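# Lift the scoop by its handle with the nearer arm

## Task

Use the arm whose base was closer to the scoop at the start. Finish with that arm's gripper holding the scoop by its handle: the fingers press firmly across the handle, the handle sits in the middle of the fingers' width, mostly handle lies between the pads, and the pads' centre falls between the two ends of the handle. The commanded opening for that gripper must be clearly smaller than the handle's width. The scoop must be motionless and well clear of the table, and only the fingers of that arm may touch it. Anything held in place by the robot other than this grip does not count.

## Robot and tools

Robot: two arms, left_arm and right_arm, each a six-joint arm with a two-finger parallel gripper. Base positions in the scene frame: left_arm (+0.008, +0.338, 0) m, right_arm (-0.017, -0.273, 0) m, both turned only slightly about z. To pick the arm, compare the scoop's starting position with these two points; the closer base decides.

Frame: a single scene frame for both arms. Origin on the table surface midway between the arms, +z up, +x away from the robot over the table, left_arm on the +y side. Left and right are arm names, not image sides. On each gripper the fingers extend along its +z axis and close along its y axis. The reported end_effector_position is the point between the finger pads, roughly 1 cm short of the tips. Reported hand positions may be somewhat off, more so at long reach.

Row format (used by both motion tools): 16 numbers, always both arms. First left_arm: x, y, z (metres), qw, qx, qy, qz (orientation, w first), opening; then the same eight for right_arm. Position and quaternion are absolute targets in the scene frame, not offsets. Opening is a scale from -1 (closed) to +1 (fully open, 0.094 m). An arm that should stay put must be sent its own last reported position and quaternion, unchanged, in every row and call; to keep an orientation fixed, repeat one chosen quaternion rather than copying a drifted reading.

execute_actions(actions): a list of actions, each a table of at most 15 rows. Each row lasts one control step (1/30 s); if fewer than 15 rows are given, the last row repeats to fill the action. An empty list just returns the current state and images. Safety check: any target more than 0.6 m from that gripper's current position, measured along the gripper's own axes, causes that action to be rejected for both arms; if the first action fails this against the latest reported state, or any action is malformed, nothing in the call runs.

move(target, speed, blocking): target is one 16-number row. Each gripper travels in a straight line toward its pose; both paths finish together, lasting 0.5 to 10 s (cut off at 10 s if longer). speed is m/s, 0.002 to 0.5, default 0.25; rotation is capped at twice that in rad/s, taking the shorter direction. Openings are applied at the start. Paths do not avoid objects or the other arm, and grippers lag, wander and can overshoot speed near full stretch. Faster moves and targets set deeper past a contact mean harder impacts and pushes. The result adds a 'move:' line: the ending (done, off_target, moving, held, fault; if only one arm is named, the other finished fine), plus limits=paced (pose was clipped) or limits=held (a check blocked steps; afterwards the arm may jump quicker than speed), and each gripper's remaining distance. With blocking=false the reply arrives after 0.5 s while motion continues; until a result shows the move ended, call wait or stop before sending any other motion.

wait(seconds): 0 to 10; arms keep their last command; returns early if a running move ends. stop(): brakes the current move (needs stopping distance; fingers keep moving). zoom_image(camera, region): region [x0, y0, x1, y1] in pixels of that camera's last image, at most 504 by 504. Cameras, all 504x504, in result order: cam_head_left, cam_head_right, cam_high, cam_left_wrist, cam_right_wrist. read_manual(section): only "licences"; no motion. finished_scene(scene): integer 1 to 2, ends the scene irreversibly and reports success, so only call it once the hold is stable.

Control behaviour: every step, the commanded pose is limited to 70 mm and 16 degrees from the measured pose, then damped inverse kinematics drives the joints, favouring position over orientation. After an action the arm goes no further than that clipped point, so distant goals need repeated commands. Joint friction may leave up to about 31 mm of error, and very small corrections may not move at all. 'Hand target' lines show where each gripper is currently being driven; a 'pose unreachable' line means a clearance check altered or blocked that arm's command. Elbows never fully straighten. Joint ranges (rad), base to hand: waist -2.618 to 3.054, shoulder 0.000 to 3.142, elbow 0.000 to 3.142, wrist pitch -1.571 to 1.571, wrist yaw -1.571 to 1.571, wrist roll -2.094 to 2.094.

Gripping: grip_measured reports finger opening on the command scale; the last Joint positions value is opening in metres; each gripper may read up to about 1 mm off. To hold firmly, keep commanding about 0.03 below grip_measured on contact; the pads can push roughly 50 to 62 N, less on very thin parts. Joint torque readings are noisy, offset and affected by friction.

Hazards: do not knock anything off the table, drop the scoop, slam into things or push very hard. Do not let the arms collide or press on each other. Something may occasionally tug the held scoop or shove loose items. Holding loads heats motors, even while you are composing replies: MOTOR HOT appears at 75 °C, 90 °C pauses that arm for 10 s, and 100 °C makes the arm go limp and fall; these show as OVER-TEMPERATURE FAULT lines.

Each tool is called after "Call:" in YAML: its name, and indented under it one key for each argument.

## Session

Call:
execute_actions:
  actions: []

Scene clock: 0.00 s.
left_arm: end_effector_position=(+0.4874, +0.2087, +0.1961) grip_measured=+1.000 end_effector_quat_wxyz=(+0.571, -0.131, +0.809, -0.050) | right_arm: end_effector_position=(+0.4230, -0.6240, +0.2103) grip_measured=+1.000 end_effector_quat_wxyz=(+0.633, +0.559, +0.483, -0.232)
Joint positions: left_arm=[-0.406  1.668  1.051  0.224 -0.458 -0.43   0.094] | right_arm=[-0.327  1.995  1.264  0.607  0.74   0.59   0.094]
Joint velocities: left_arm=[-0.002 -0.002 -0.002 -0.007  0.007 -0.022  0.   ] | right_arm=[-0.007  0.002 -0.012  0.022  0.007  0.125  0.   ]
Joint torques (N m, as the arm reports them, + toward a larger angle): no reading
Hand target (left_arm): +0.487, +0.209, +0.196; +0.571, -0.131, +0.809, -0.050
Hand target (right_arm): +0.423, -0.624, +0.210; +0.633, +0.559, +0.483, -0.232

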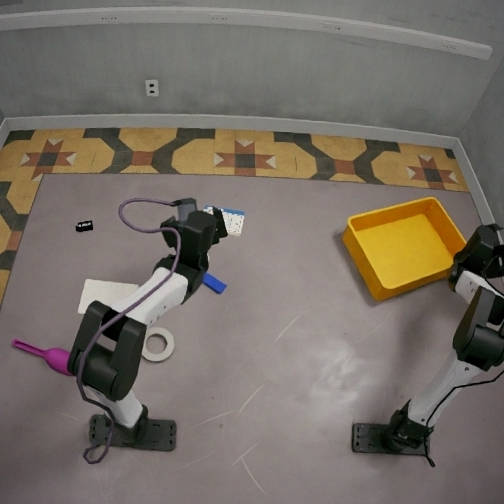

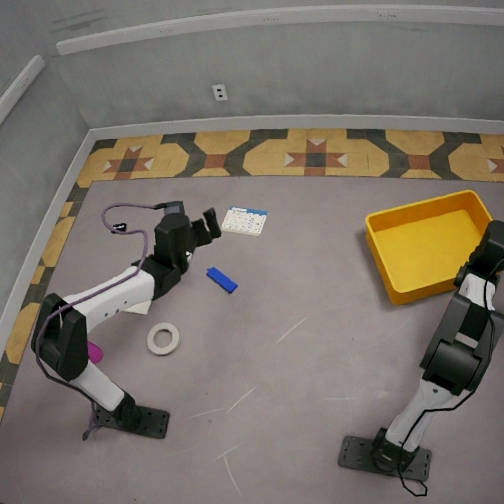

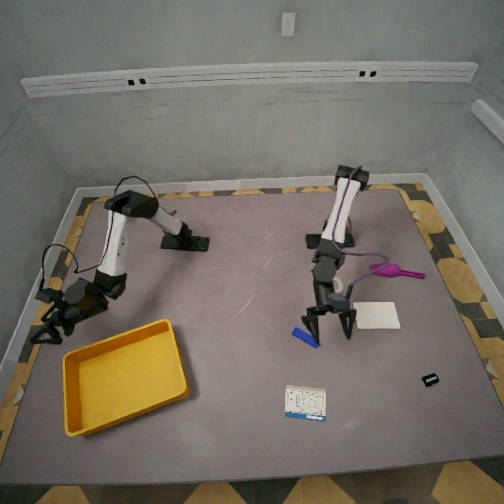

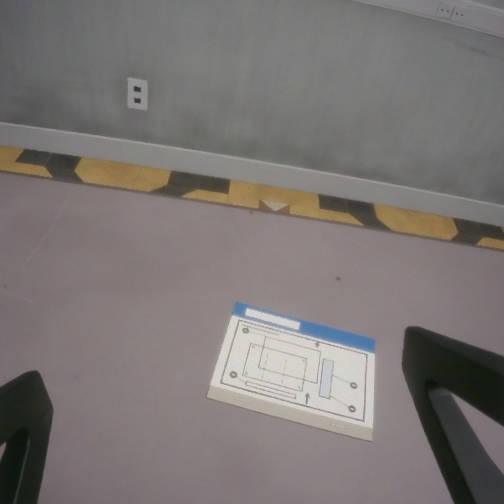

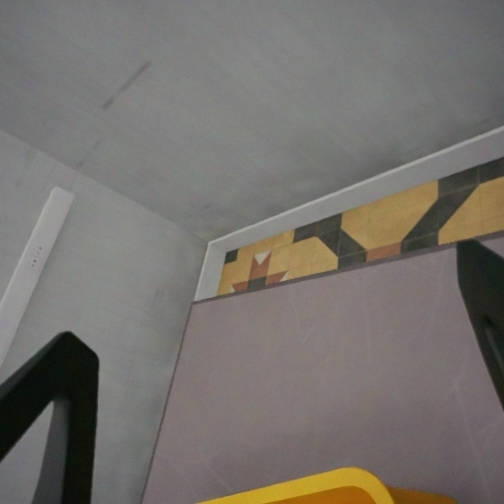

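Call:
move:
  target: [0.2,0.58,0.25,0,0.707,0.707,0,1,0.423,-0.624,0.21,0.633,0.559,0.483,-0.232,1]
  speed: 0.4

Scene clock: 18.43 s.
left_arm: end_effector_position=(+0.1984, +0.5792, +0.2501) grip_measured=+1.000 end_effector_quat_wxyz=(-0.055, +0.572, +0.809, +0.120) | right_arm: end_effector_position=(+0.4230, -0.6240, +0.2103) grip_measured=+1.000 end_effector_quat_wxyz=(+0.633, +0.559, +0.483, -0.232)
Joint positions: left_arm=[ 0.836  1.59   1.804 -1.56  -0.139  2.071  0.094] | right_arm=[-0.327  1.995  1.264  0.607  0.74   0.59   0.094]
Joint velocities: left_arm=[ 0.007 -0.002  0.007  0.007  0.037  0.051  0.   ] | right_arm=[ 0.002  0.012 -0.007  0.051 -0.022  0.037  0.   ]
Joint torques (N m, as the arm reports them, + toward a larger angle): left_arm=[-1.24 -4.53  8.28  0.85 -0.21 -0.03] | right_arm=[ -0.28 -12.3    7.55   2.04   0.17  -0.17]
Hand target (left_arm): +0.201, +0.580, +0.250; -0.062, +0.580, +0.804, +0.116
Hand target (right_arm): +0.423, -0.624, +0.210; +0.633, +0.559, +0.483, -0.232
Off the commanded pose (left_arm): 0.002 m, 25 deg; orientation clipped at the last step of the last action.
Off the commanded pose (right_arm): 0.000 m, 0 deg.
joint sent to its limit (left arm) — the command would take joint 4 (wrist pitch) past its lower limit and joint 6 (wrist roll) past its upper limit, so those joints were sent only as far as their limits.
move: off_target (left_arm); limits=paced

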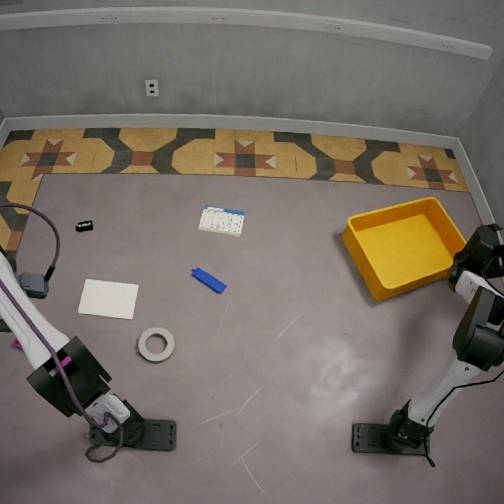

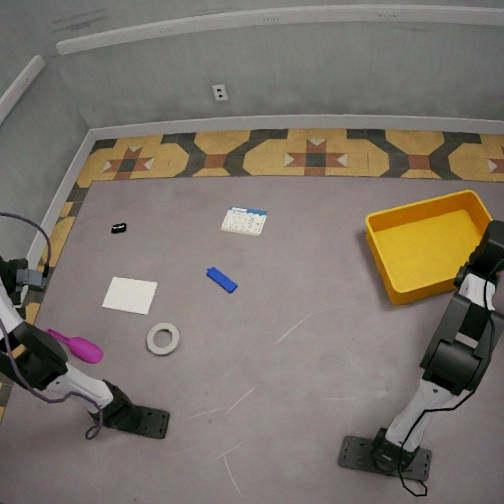

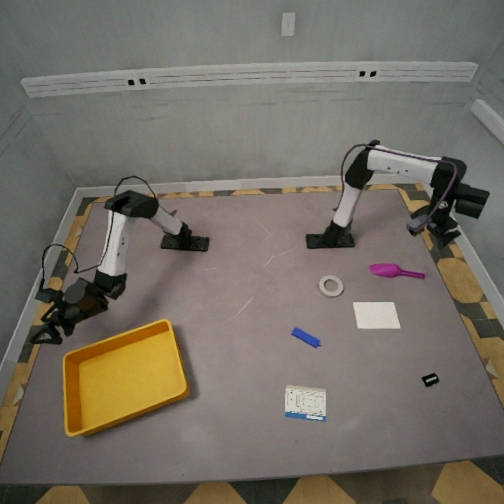

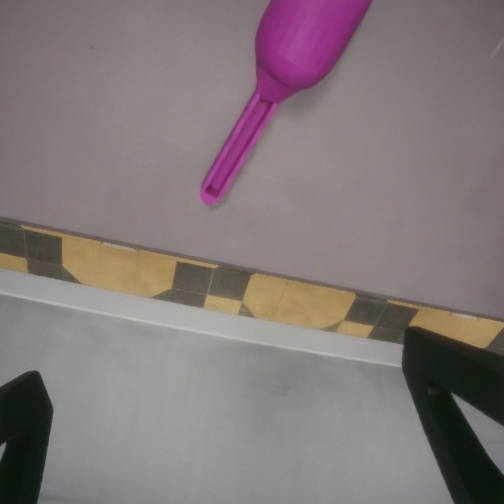

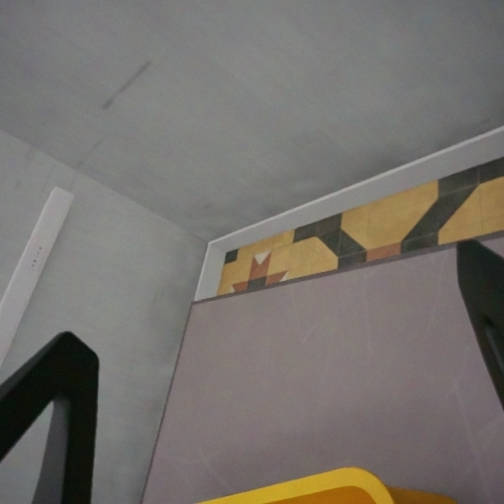

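Call:
move:
  target: [0.17,0.55,0.15,0,0.609,-0.793,0,1,0.423,-0.624,0.21,0.633,0.559,0.483,-0.232,1]
  speed: 0.5

Scene clock: 31.40 s.
left_arm: end_effector_position=(+0.1711, +0.5507, +0.1493) grip_measured=+1.000 end_effector_quat_wxyz=(-0.011, -0.603, +0.798, +0.005) | right_arm: end_effector_position=(+0.4230, -0.6240, +0.2103) grip_measured=+1.000 end_effector_quat_wxyz=(+0.633, +0.559, +0.483, -0.232)
Joint positions: left_arm=[ 0.918  1.574  1.403 -1.419 -0.015 -0.388  0.094] | right_arm=[-0.327  1.995  1.264  0.607  0.74   0.59   0.094]
Joint velocities: left_arm=[-0.007 -0.012 -0.007 -0.007  0.007 -0.095  0.   ] | right_arm=[ 0.017 -0.007 -0.002 -0.081  0.066  0.037  0.   ]
Joint torques (N m, as the arm reports them, + toward a larger angle): left_arm=[ 0.25 -7.09  5.86  0.58 -0.02 -0.16] | right_arm=[ -0.27 -12.36   7.61   2.05   0.17  -0.18]
Hand target (left_arm): +0.170, +0.550, +0.150; -0.001, -0.610, +0.793, +0.002
Hand target (right_arm): +0.423, -0.624, +0.210; +0.633, +0.559, +0.483, -0.232
Off the commanded pose (left_arm): 0.001 m, 2 deg.
Off the commanded pose (right_arm): 0.000 m, 0 deg.
move: done

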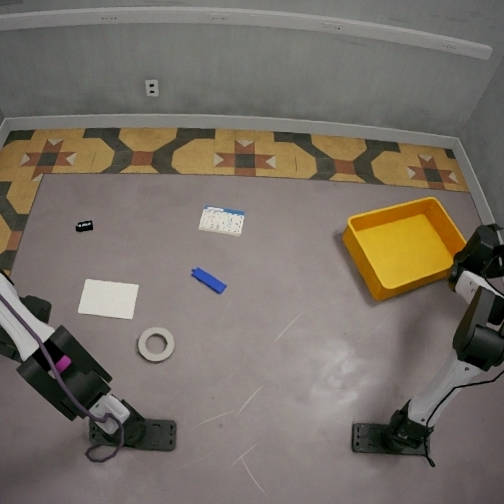

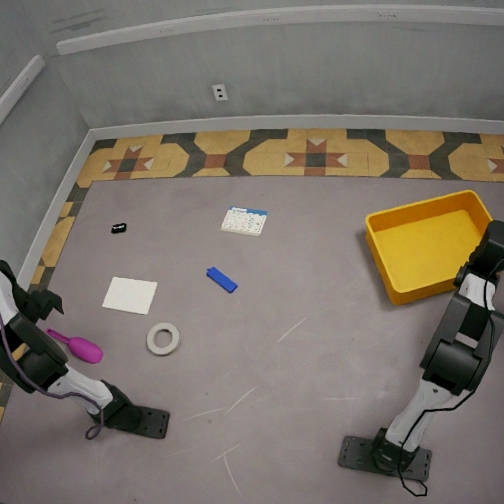

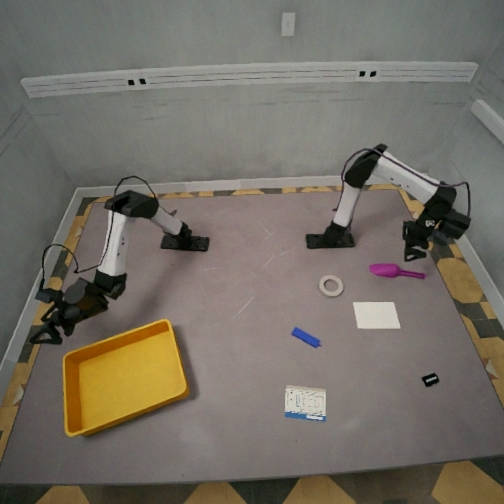

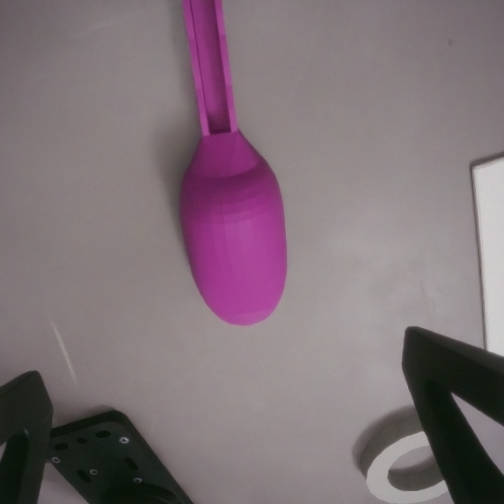

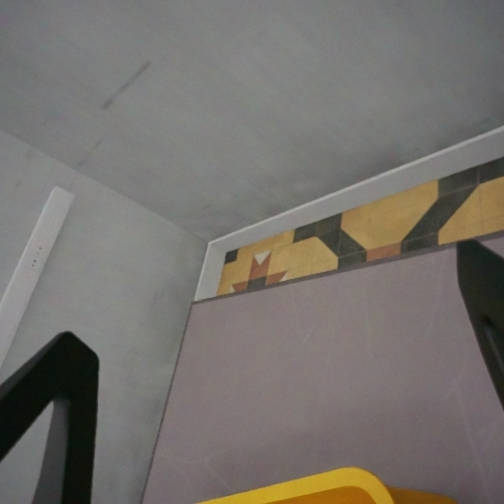

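Call:
move:
  target: [0.165,0.57,0.07,0,0.656,-0.755,0,1,0.423,-0.624,0.21,0.633,0.559,0.483,-0.232,1]
  speed: 0.3

Scene clock: 41.57 s.
left_arm: end_effector_position=(+0.1662, +0.5703, +0.0766) grip_measured=+1.000 end_effector_quat_wxyz=(+0.004, -0.650, +0.760, +0.007) | right_arm: end_effector_position=(+0.4230, -0.6240, +0.2103) grip_measured=+1.000 end_effector_quat_wxyz=(+0.633, +0.559, +0.483, -0.232)
Joint positions: left_arm=[ 0.977  1.615  1.156 -1.1   -0.011 -0.449  0.094] | right_arm=[-0.327  1.995  1.264  0.607  0.74   0.59   0.094]
Joint velocities: left_arm=[-0.007  0.007 -0.002 -0.022  0.022  0.066  0.   ] | right_arm=[-0.002  0.002 -0.007  0.007  0.007  0.037  0.   ]
Joint torques (N m, as the arm reports them, + toward a larger angle): left_arm=[ 0.26 -5.21  5.98  0.69  0.02 -0.16] | right_arm=[ -0.31 -12.32   7.6    2.05   0.19  -0.19]
Hand target (left_arm): +0.165, +0.570, +0.070; -0.000, -0.656, +0.755, -0.000
Hand target (right_arm): +0.423, -0.624, +0.210; +0.633, +0.559, +0.483, -0.232
Off the commanded pose (left_arm): 0.007 m, 1 deg.
Off the commanded pose (right_arm): 0.000 m, 0 deg.
move: done

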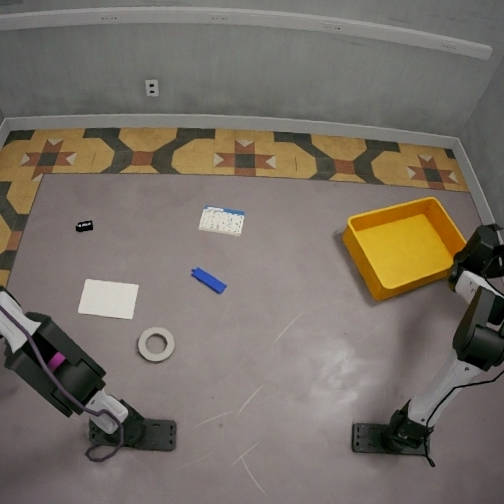

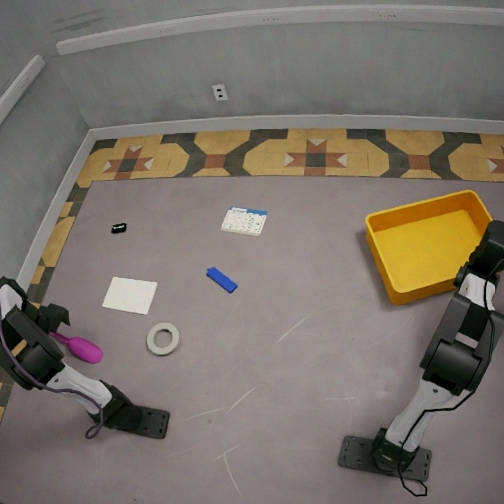

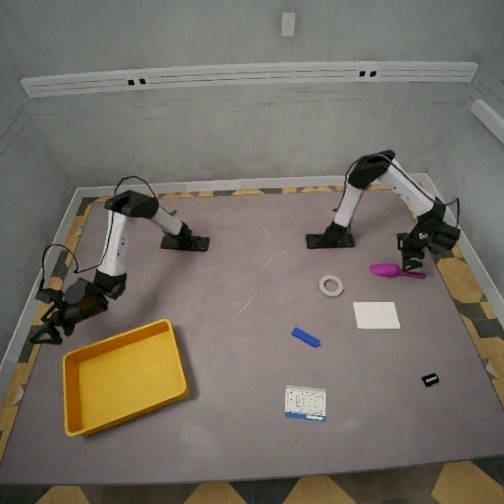

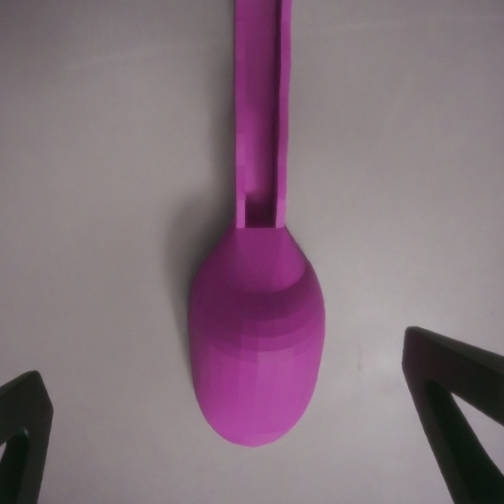

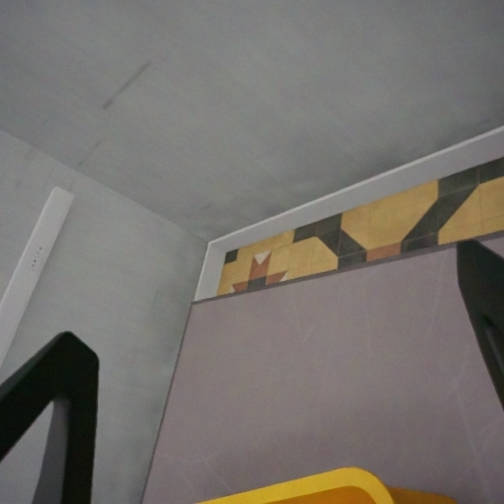

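Call:
move:
  target: [0.189,0.634,0.04,0,0.656,-0.755,0,1,0.423,-0.624,0.21,0.633,0.559,0.483,-0.232,1]
  speed: 0.2

Scene clock: 48.87 s.
left_arm: end_effector_position=(+0.1865, +0.6271, +0.0391) grip_measured=+1.000 end_effector_quat_wxyz=(-0.009, -0.655, +0.756, +0.003) | right_arm: end_effector_position=(+0.4230, -0.6240, +0.2103) grip_measured=+1.000 end_effector_quat_wxyz=(+0.633, +0.559, +0.483, -0.232)
Joint positions: left_arm=[ 1.023  1.894  1.336 -1.028 -0.011 -0.416  0.094] | right_arm=[-0.327  1.995  1.264  0.607  0.74   0.59   0.094]
Joint velocities: left_arm=[ 0.007  0.007 -0.002  0.022  0.022  0.051  0.   ] | right_arm=[-0.017 -0.017  0.002  0.022 -0.125  0.037  0.   ]
Joint torques (N m, as the arm reports them, + toward a larger angle): left_arm=[ 0.41 -7.59  8.62  0.57  0.02 -0.07] | right_arm=[ -0.37 -12.33   7.51   2.05   0.2   -0.19]
Hand target (left_arm): +0.189, +0.634, +0.040; +0.000, -0.656, +0.755, +0.000
Hand target (right_arm): +0.423, -0.624, +0.210; +0.633, +0.559, +0.483, -0.232
Off the commanded pose (left_arm): 0.007 m, 1 deg.
Off the commanded pose (right_arm): 0.000 m, 0 deg.
move: done

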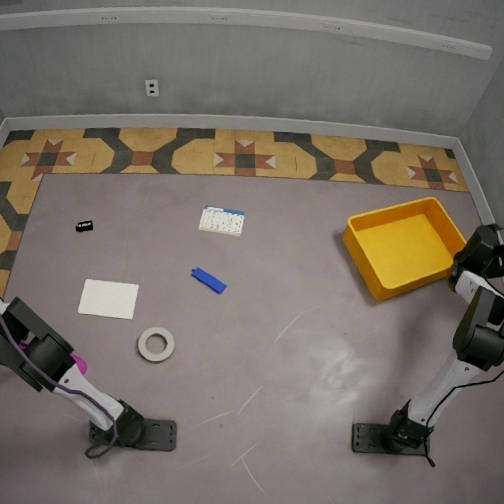

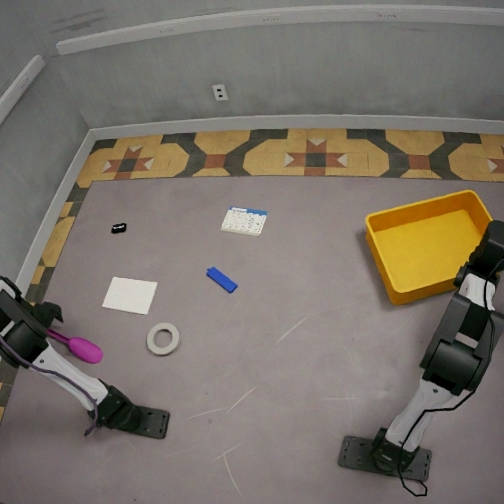

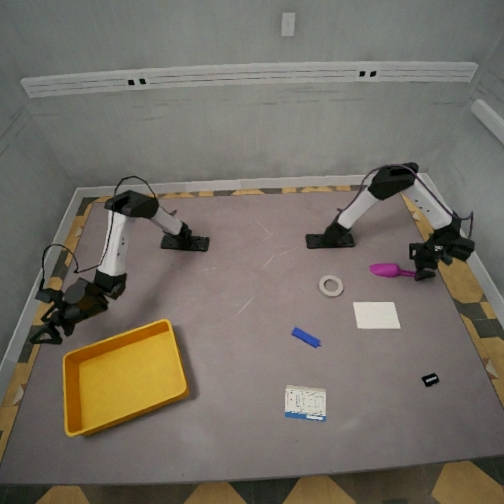

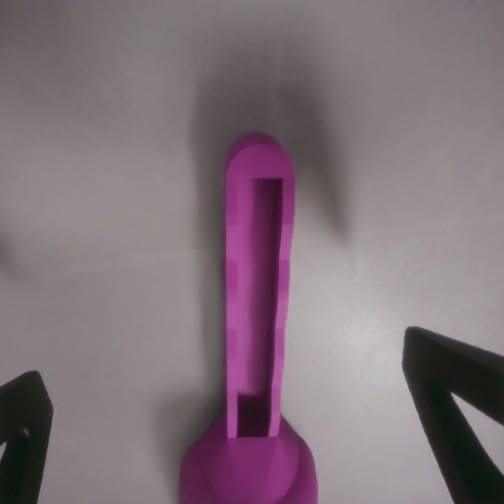

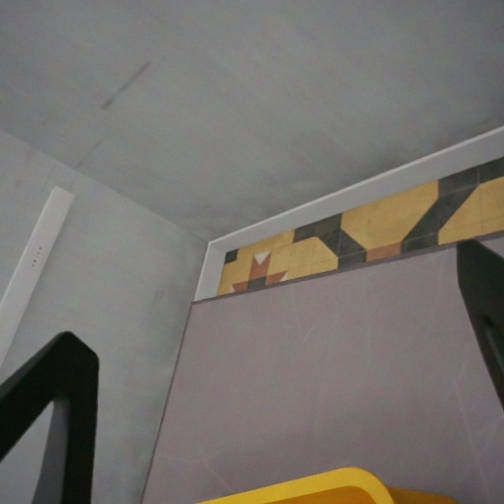

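Call:
move:
  target: [0.2,0.648,0.013,0,0.656,-0.755,0,0.3,0.423,-0.624,0.21,0.633,0.559,0.483,-0.232,1]
  speed: 0.1

Scene clock: 55.23 s.
left_arm: end_effector_position=(+0.1954, +0.6414, +0.0139) grip_measured=+0.301 end_effector_quat_wxyz=(-0.009, -0.654, +0.756, +0.003) | right_arm: end_effector_position=(+0.4230, -0.6240, +0.2103) grip_measured=+1.000 end_effector_quat_wxyz=(+0.633, +0.559, +0.483, -0.232)
Joint positions: left_arm=[ 1.023  1.987  1.36  -0.96  -0.011 -0.415  0.061] | right_arm=[-0.327  1.995  1.264  0.607  0.74   0.59   0.094]
Joint velocities: left_arm=[ 0.002  0.007  0.012 -0.081  0.007 -0.037  0.   ] | right_arm=[-0.002 -0.002 -0.002  0.037 -0.007 -0.051  0.   ]
Joint torques (N m, as the arm reports them, + toward a larger angle): left_arm=[-0.14 -8.12  8.51  0.59  0.02 -0.09] | right_arm=[ -0.37 -12.36   7.55   2.06   0.18  -0.2 ]
Hand target (left_arm): +0.200, +0.648, +0.013; -0.000, -0.656, +0.755, -0.000
Hand target (right_arm): +0.423, -0.624, +0.210; +0.633, +0.559, +0.483, -0.232
Off the commanded pose (left_arm): 0.008 m, 1 deg.
Off the commanded pose (right_arm): 0.000 m, 0 deg.
move: done

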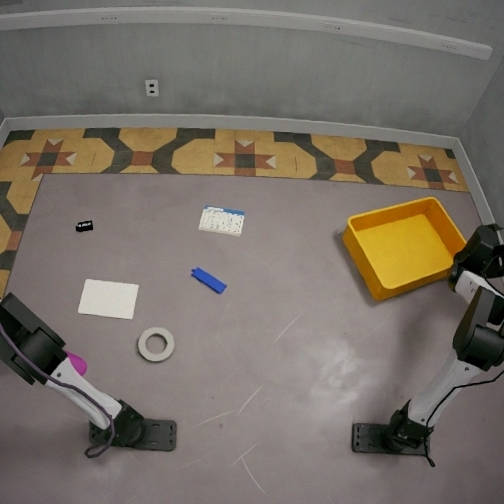

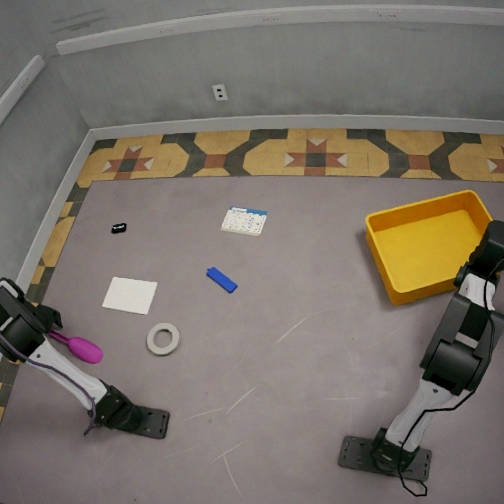

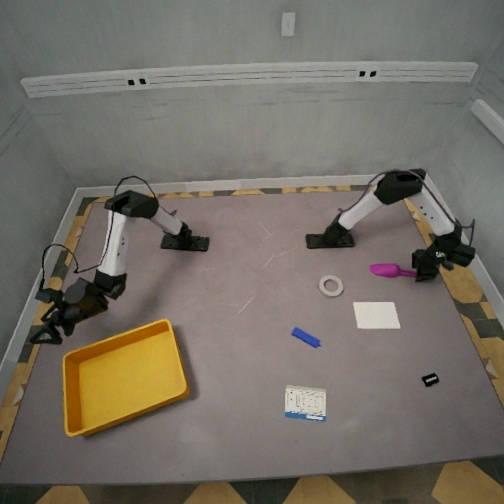

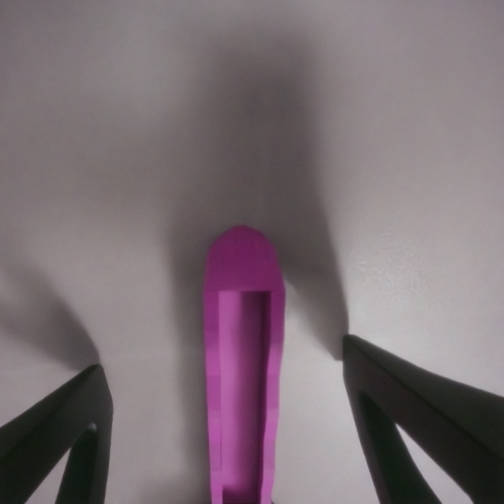

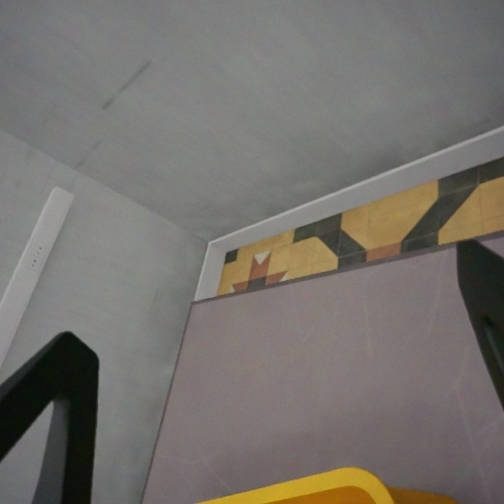

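Good. Close, then lift.

Call:
move:
  target: [0.2,0.648,0.011,0,0.656,-0.755,0,-1,0.423,-0.624,0.21,0.633,0.559,0.483,-0.232,1]
  speed: 0.1

Call:
move:
  target: [0.19,0.6,0.18,0,0.656,-0.755,0,-1,0.423,-0.624,0.21,0.633,0.559,0.483,-0.232,1]
  speed: 0.2

Scene clock: 64.00 s.
left_arm: end_effector_position=(+0.1962, +0.6418, +0.0139) grip_measured=-0.674 end_effector_quat_wxyz=(-0.008, -0.655, +0.756, +0.002) | right_arm: end_effector_position=(+0.4230, -0.6240, +0.2103) grip_measured=+1.000 end_effector_quat_wxyz=(+0.633, +0.559, +0.483, -0.232)
Joint positions: left_arm=[ 1.023  1.987  1.36  -0.957 -0.009 -0.416  0.015] | right_arm=[-0.327  1.995  1.264  0.607  0.74   0.59   0.094]
Joint velocities: left_arm=[-0.012 -0.002 -0.007  0.051  0.081  0.051 -0.001] | right_arm=[-0.002 -0.007 -0.012 -0.051 -0.139  0.007  0.   ]
Joint torques (N m, as the arm reports them, + toward a larger angle): left_arm=[-0.06 -7.88  8.18  0.67 -0.01 -0.08] | right_arm=[ -0.31 -12.34   7.59   2.05   0.18  -0.19]
Hand target (left_arm): +0.200, +0.648, +0.011; +0.000, -0.656, +0.755, -0.000
Hand target (right_arm): +0.423, -0.624, +0.210; +0.633, +0.559, +0.483, -0.232
Off the commanded pose (left_arm): 0.008 m, 1 deg.
Off the commanded pose (right_arm): 0.000 m, 0 deg.
move: done

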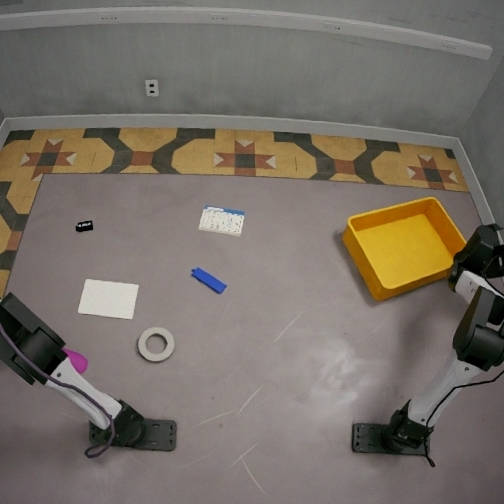

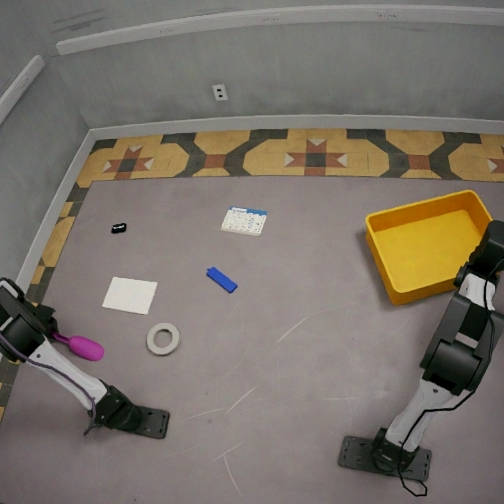

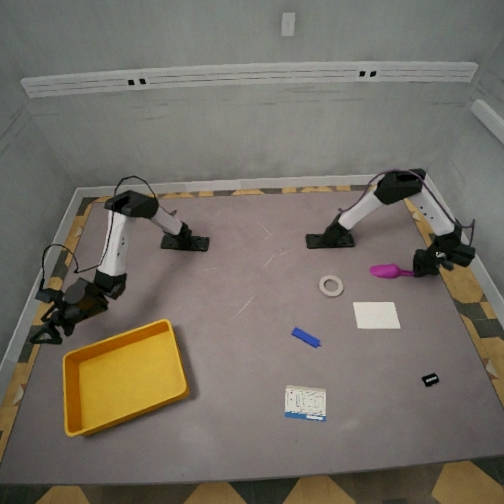

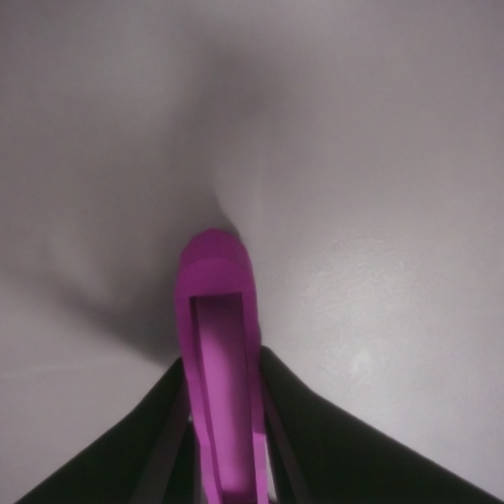

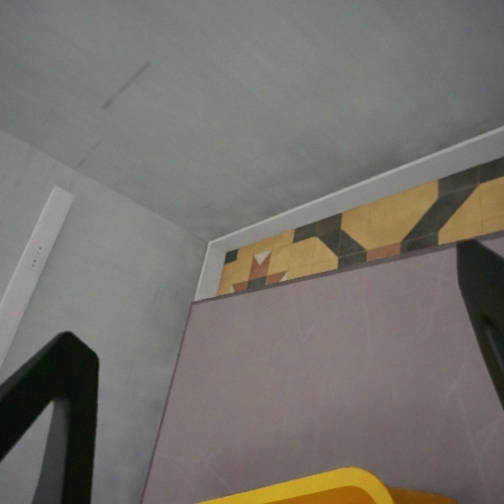

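Scene clock: 65.53 s.
left_arm: end_effector_position=(+0.1865, +0.6044, +0.1729) grip_measured=-0.674 end_effector_quat_wxyz=(-0.006, -0.658, +0.753, +0.003) | right_arm: end_effector_position=(+0.4230, -0.6240, +0.2103) grip_measured=+1.000 end_effector_quat_wxyz=(+0.633, +0.559, +0.483, -0.232)
Joint positions: left_arm=[ 0.987  1.782  1.73  -1.529 -0.009 -0.462  0.015] | right_arm=[-0.327  1.995  1.264  0.607  0.74   0.59   0.094]
Joint velocities: left_arm=[-0.002 -0.007 -0.042 -0.007 -0.051 -0.022 -0.   ] | right_arm=[-0.012  0.002  0.007  0.007 -0.022 -0.066  0.   ]
Joint torques (N m, as the arm reports them, + toward a larger angle): left_arm=[-1.17 -8.18  8.6   0.33 -0.02 -0.15] | right_arm=[ -0.39 -12.28   7.56   2.04   0.17  -0.19]
Hand target (left_arm): +0.190, +0.600, +0.180; +0.000, -0.656, +0.755, -0.000
Hand target (right_arm): +0.423, -0.624, +0.210; +0.633, +0.559, +0.483, -0.232
Off the commanded pose (left_arm): 0.009 m, 1 deg.
Off the commanded pose (right_arm): 0.000 m, 0 deg.
move: done

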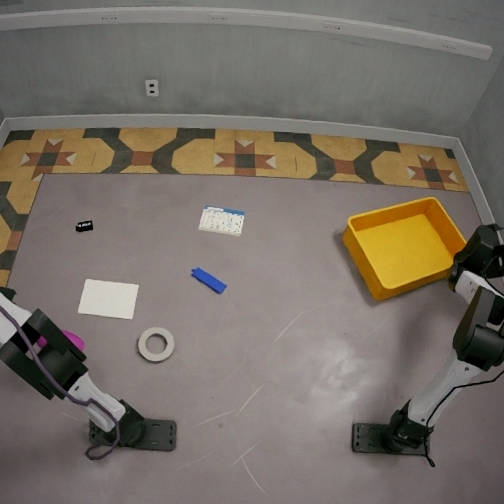

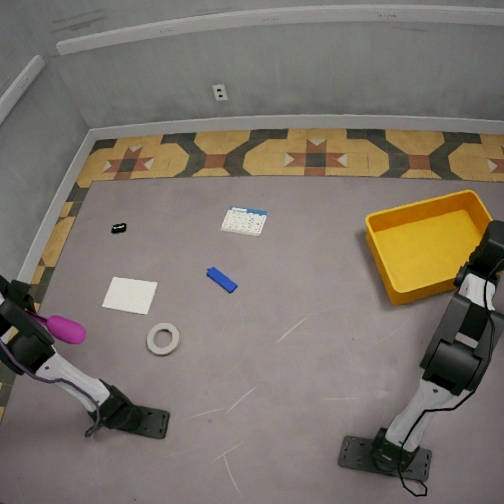

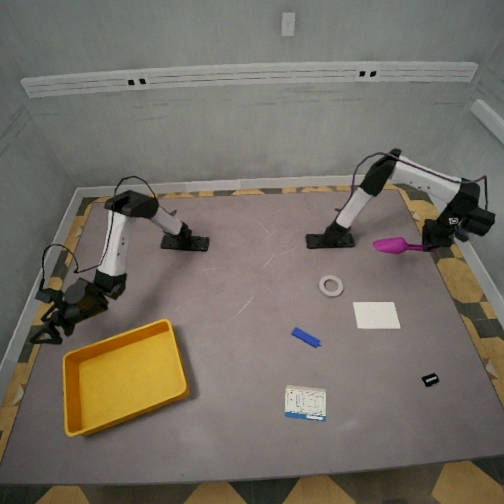

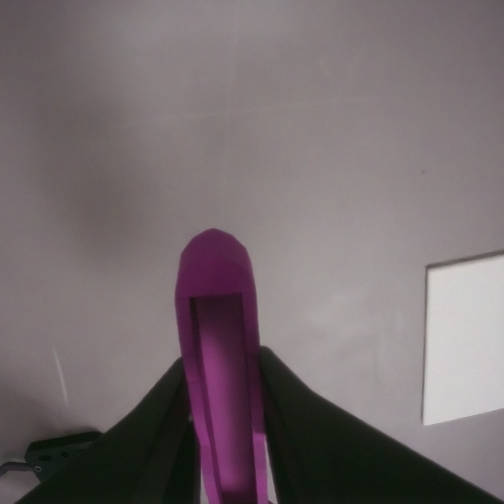

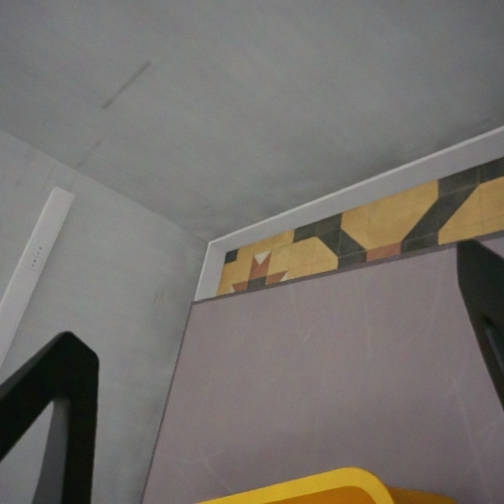

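Call:
finished_scene:
  scene: 1

The scene is finished: the task was done.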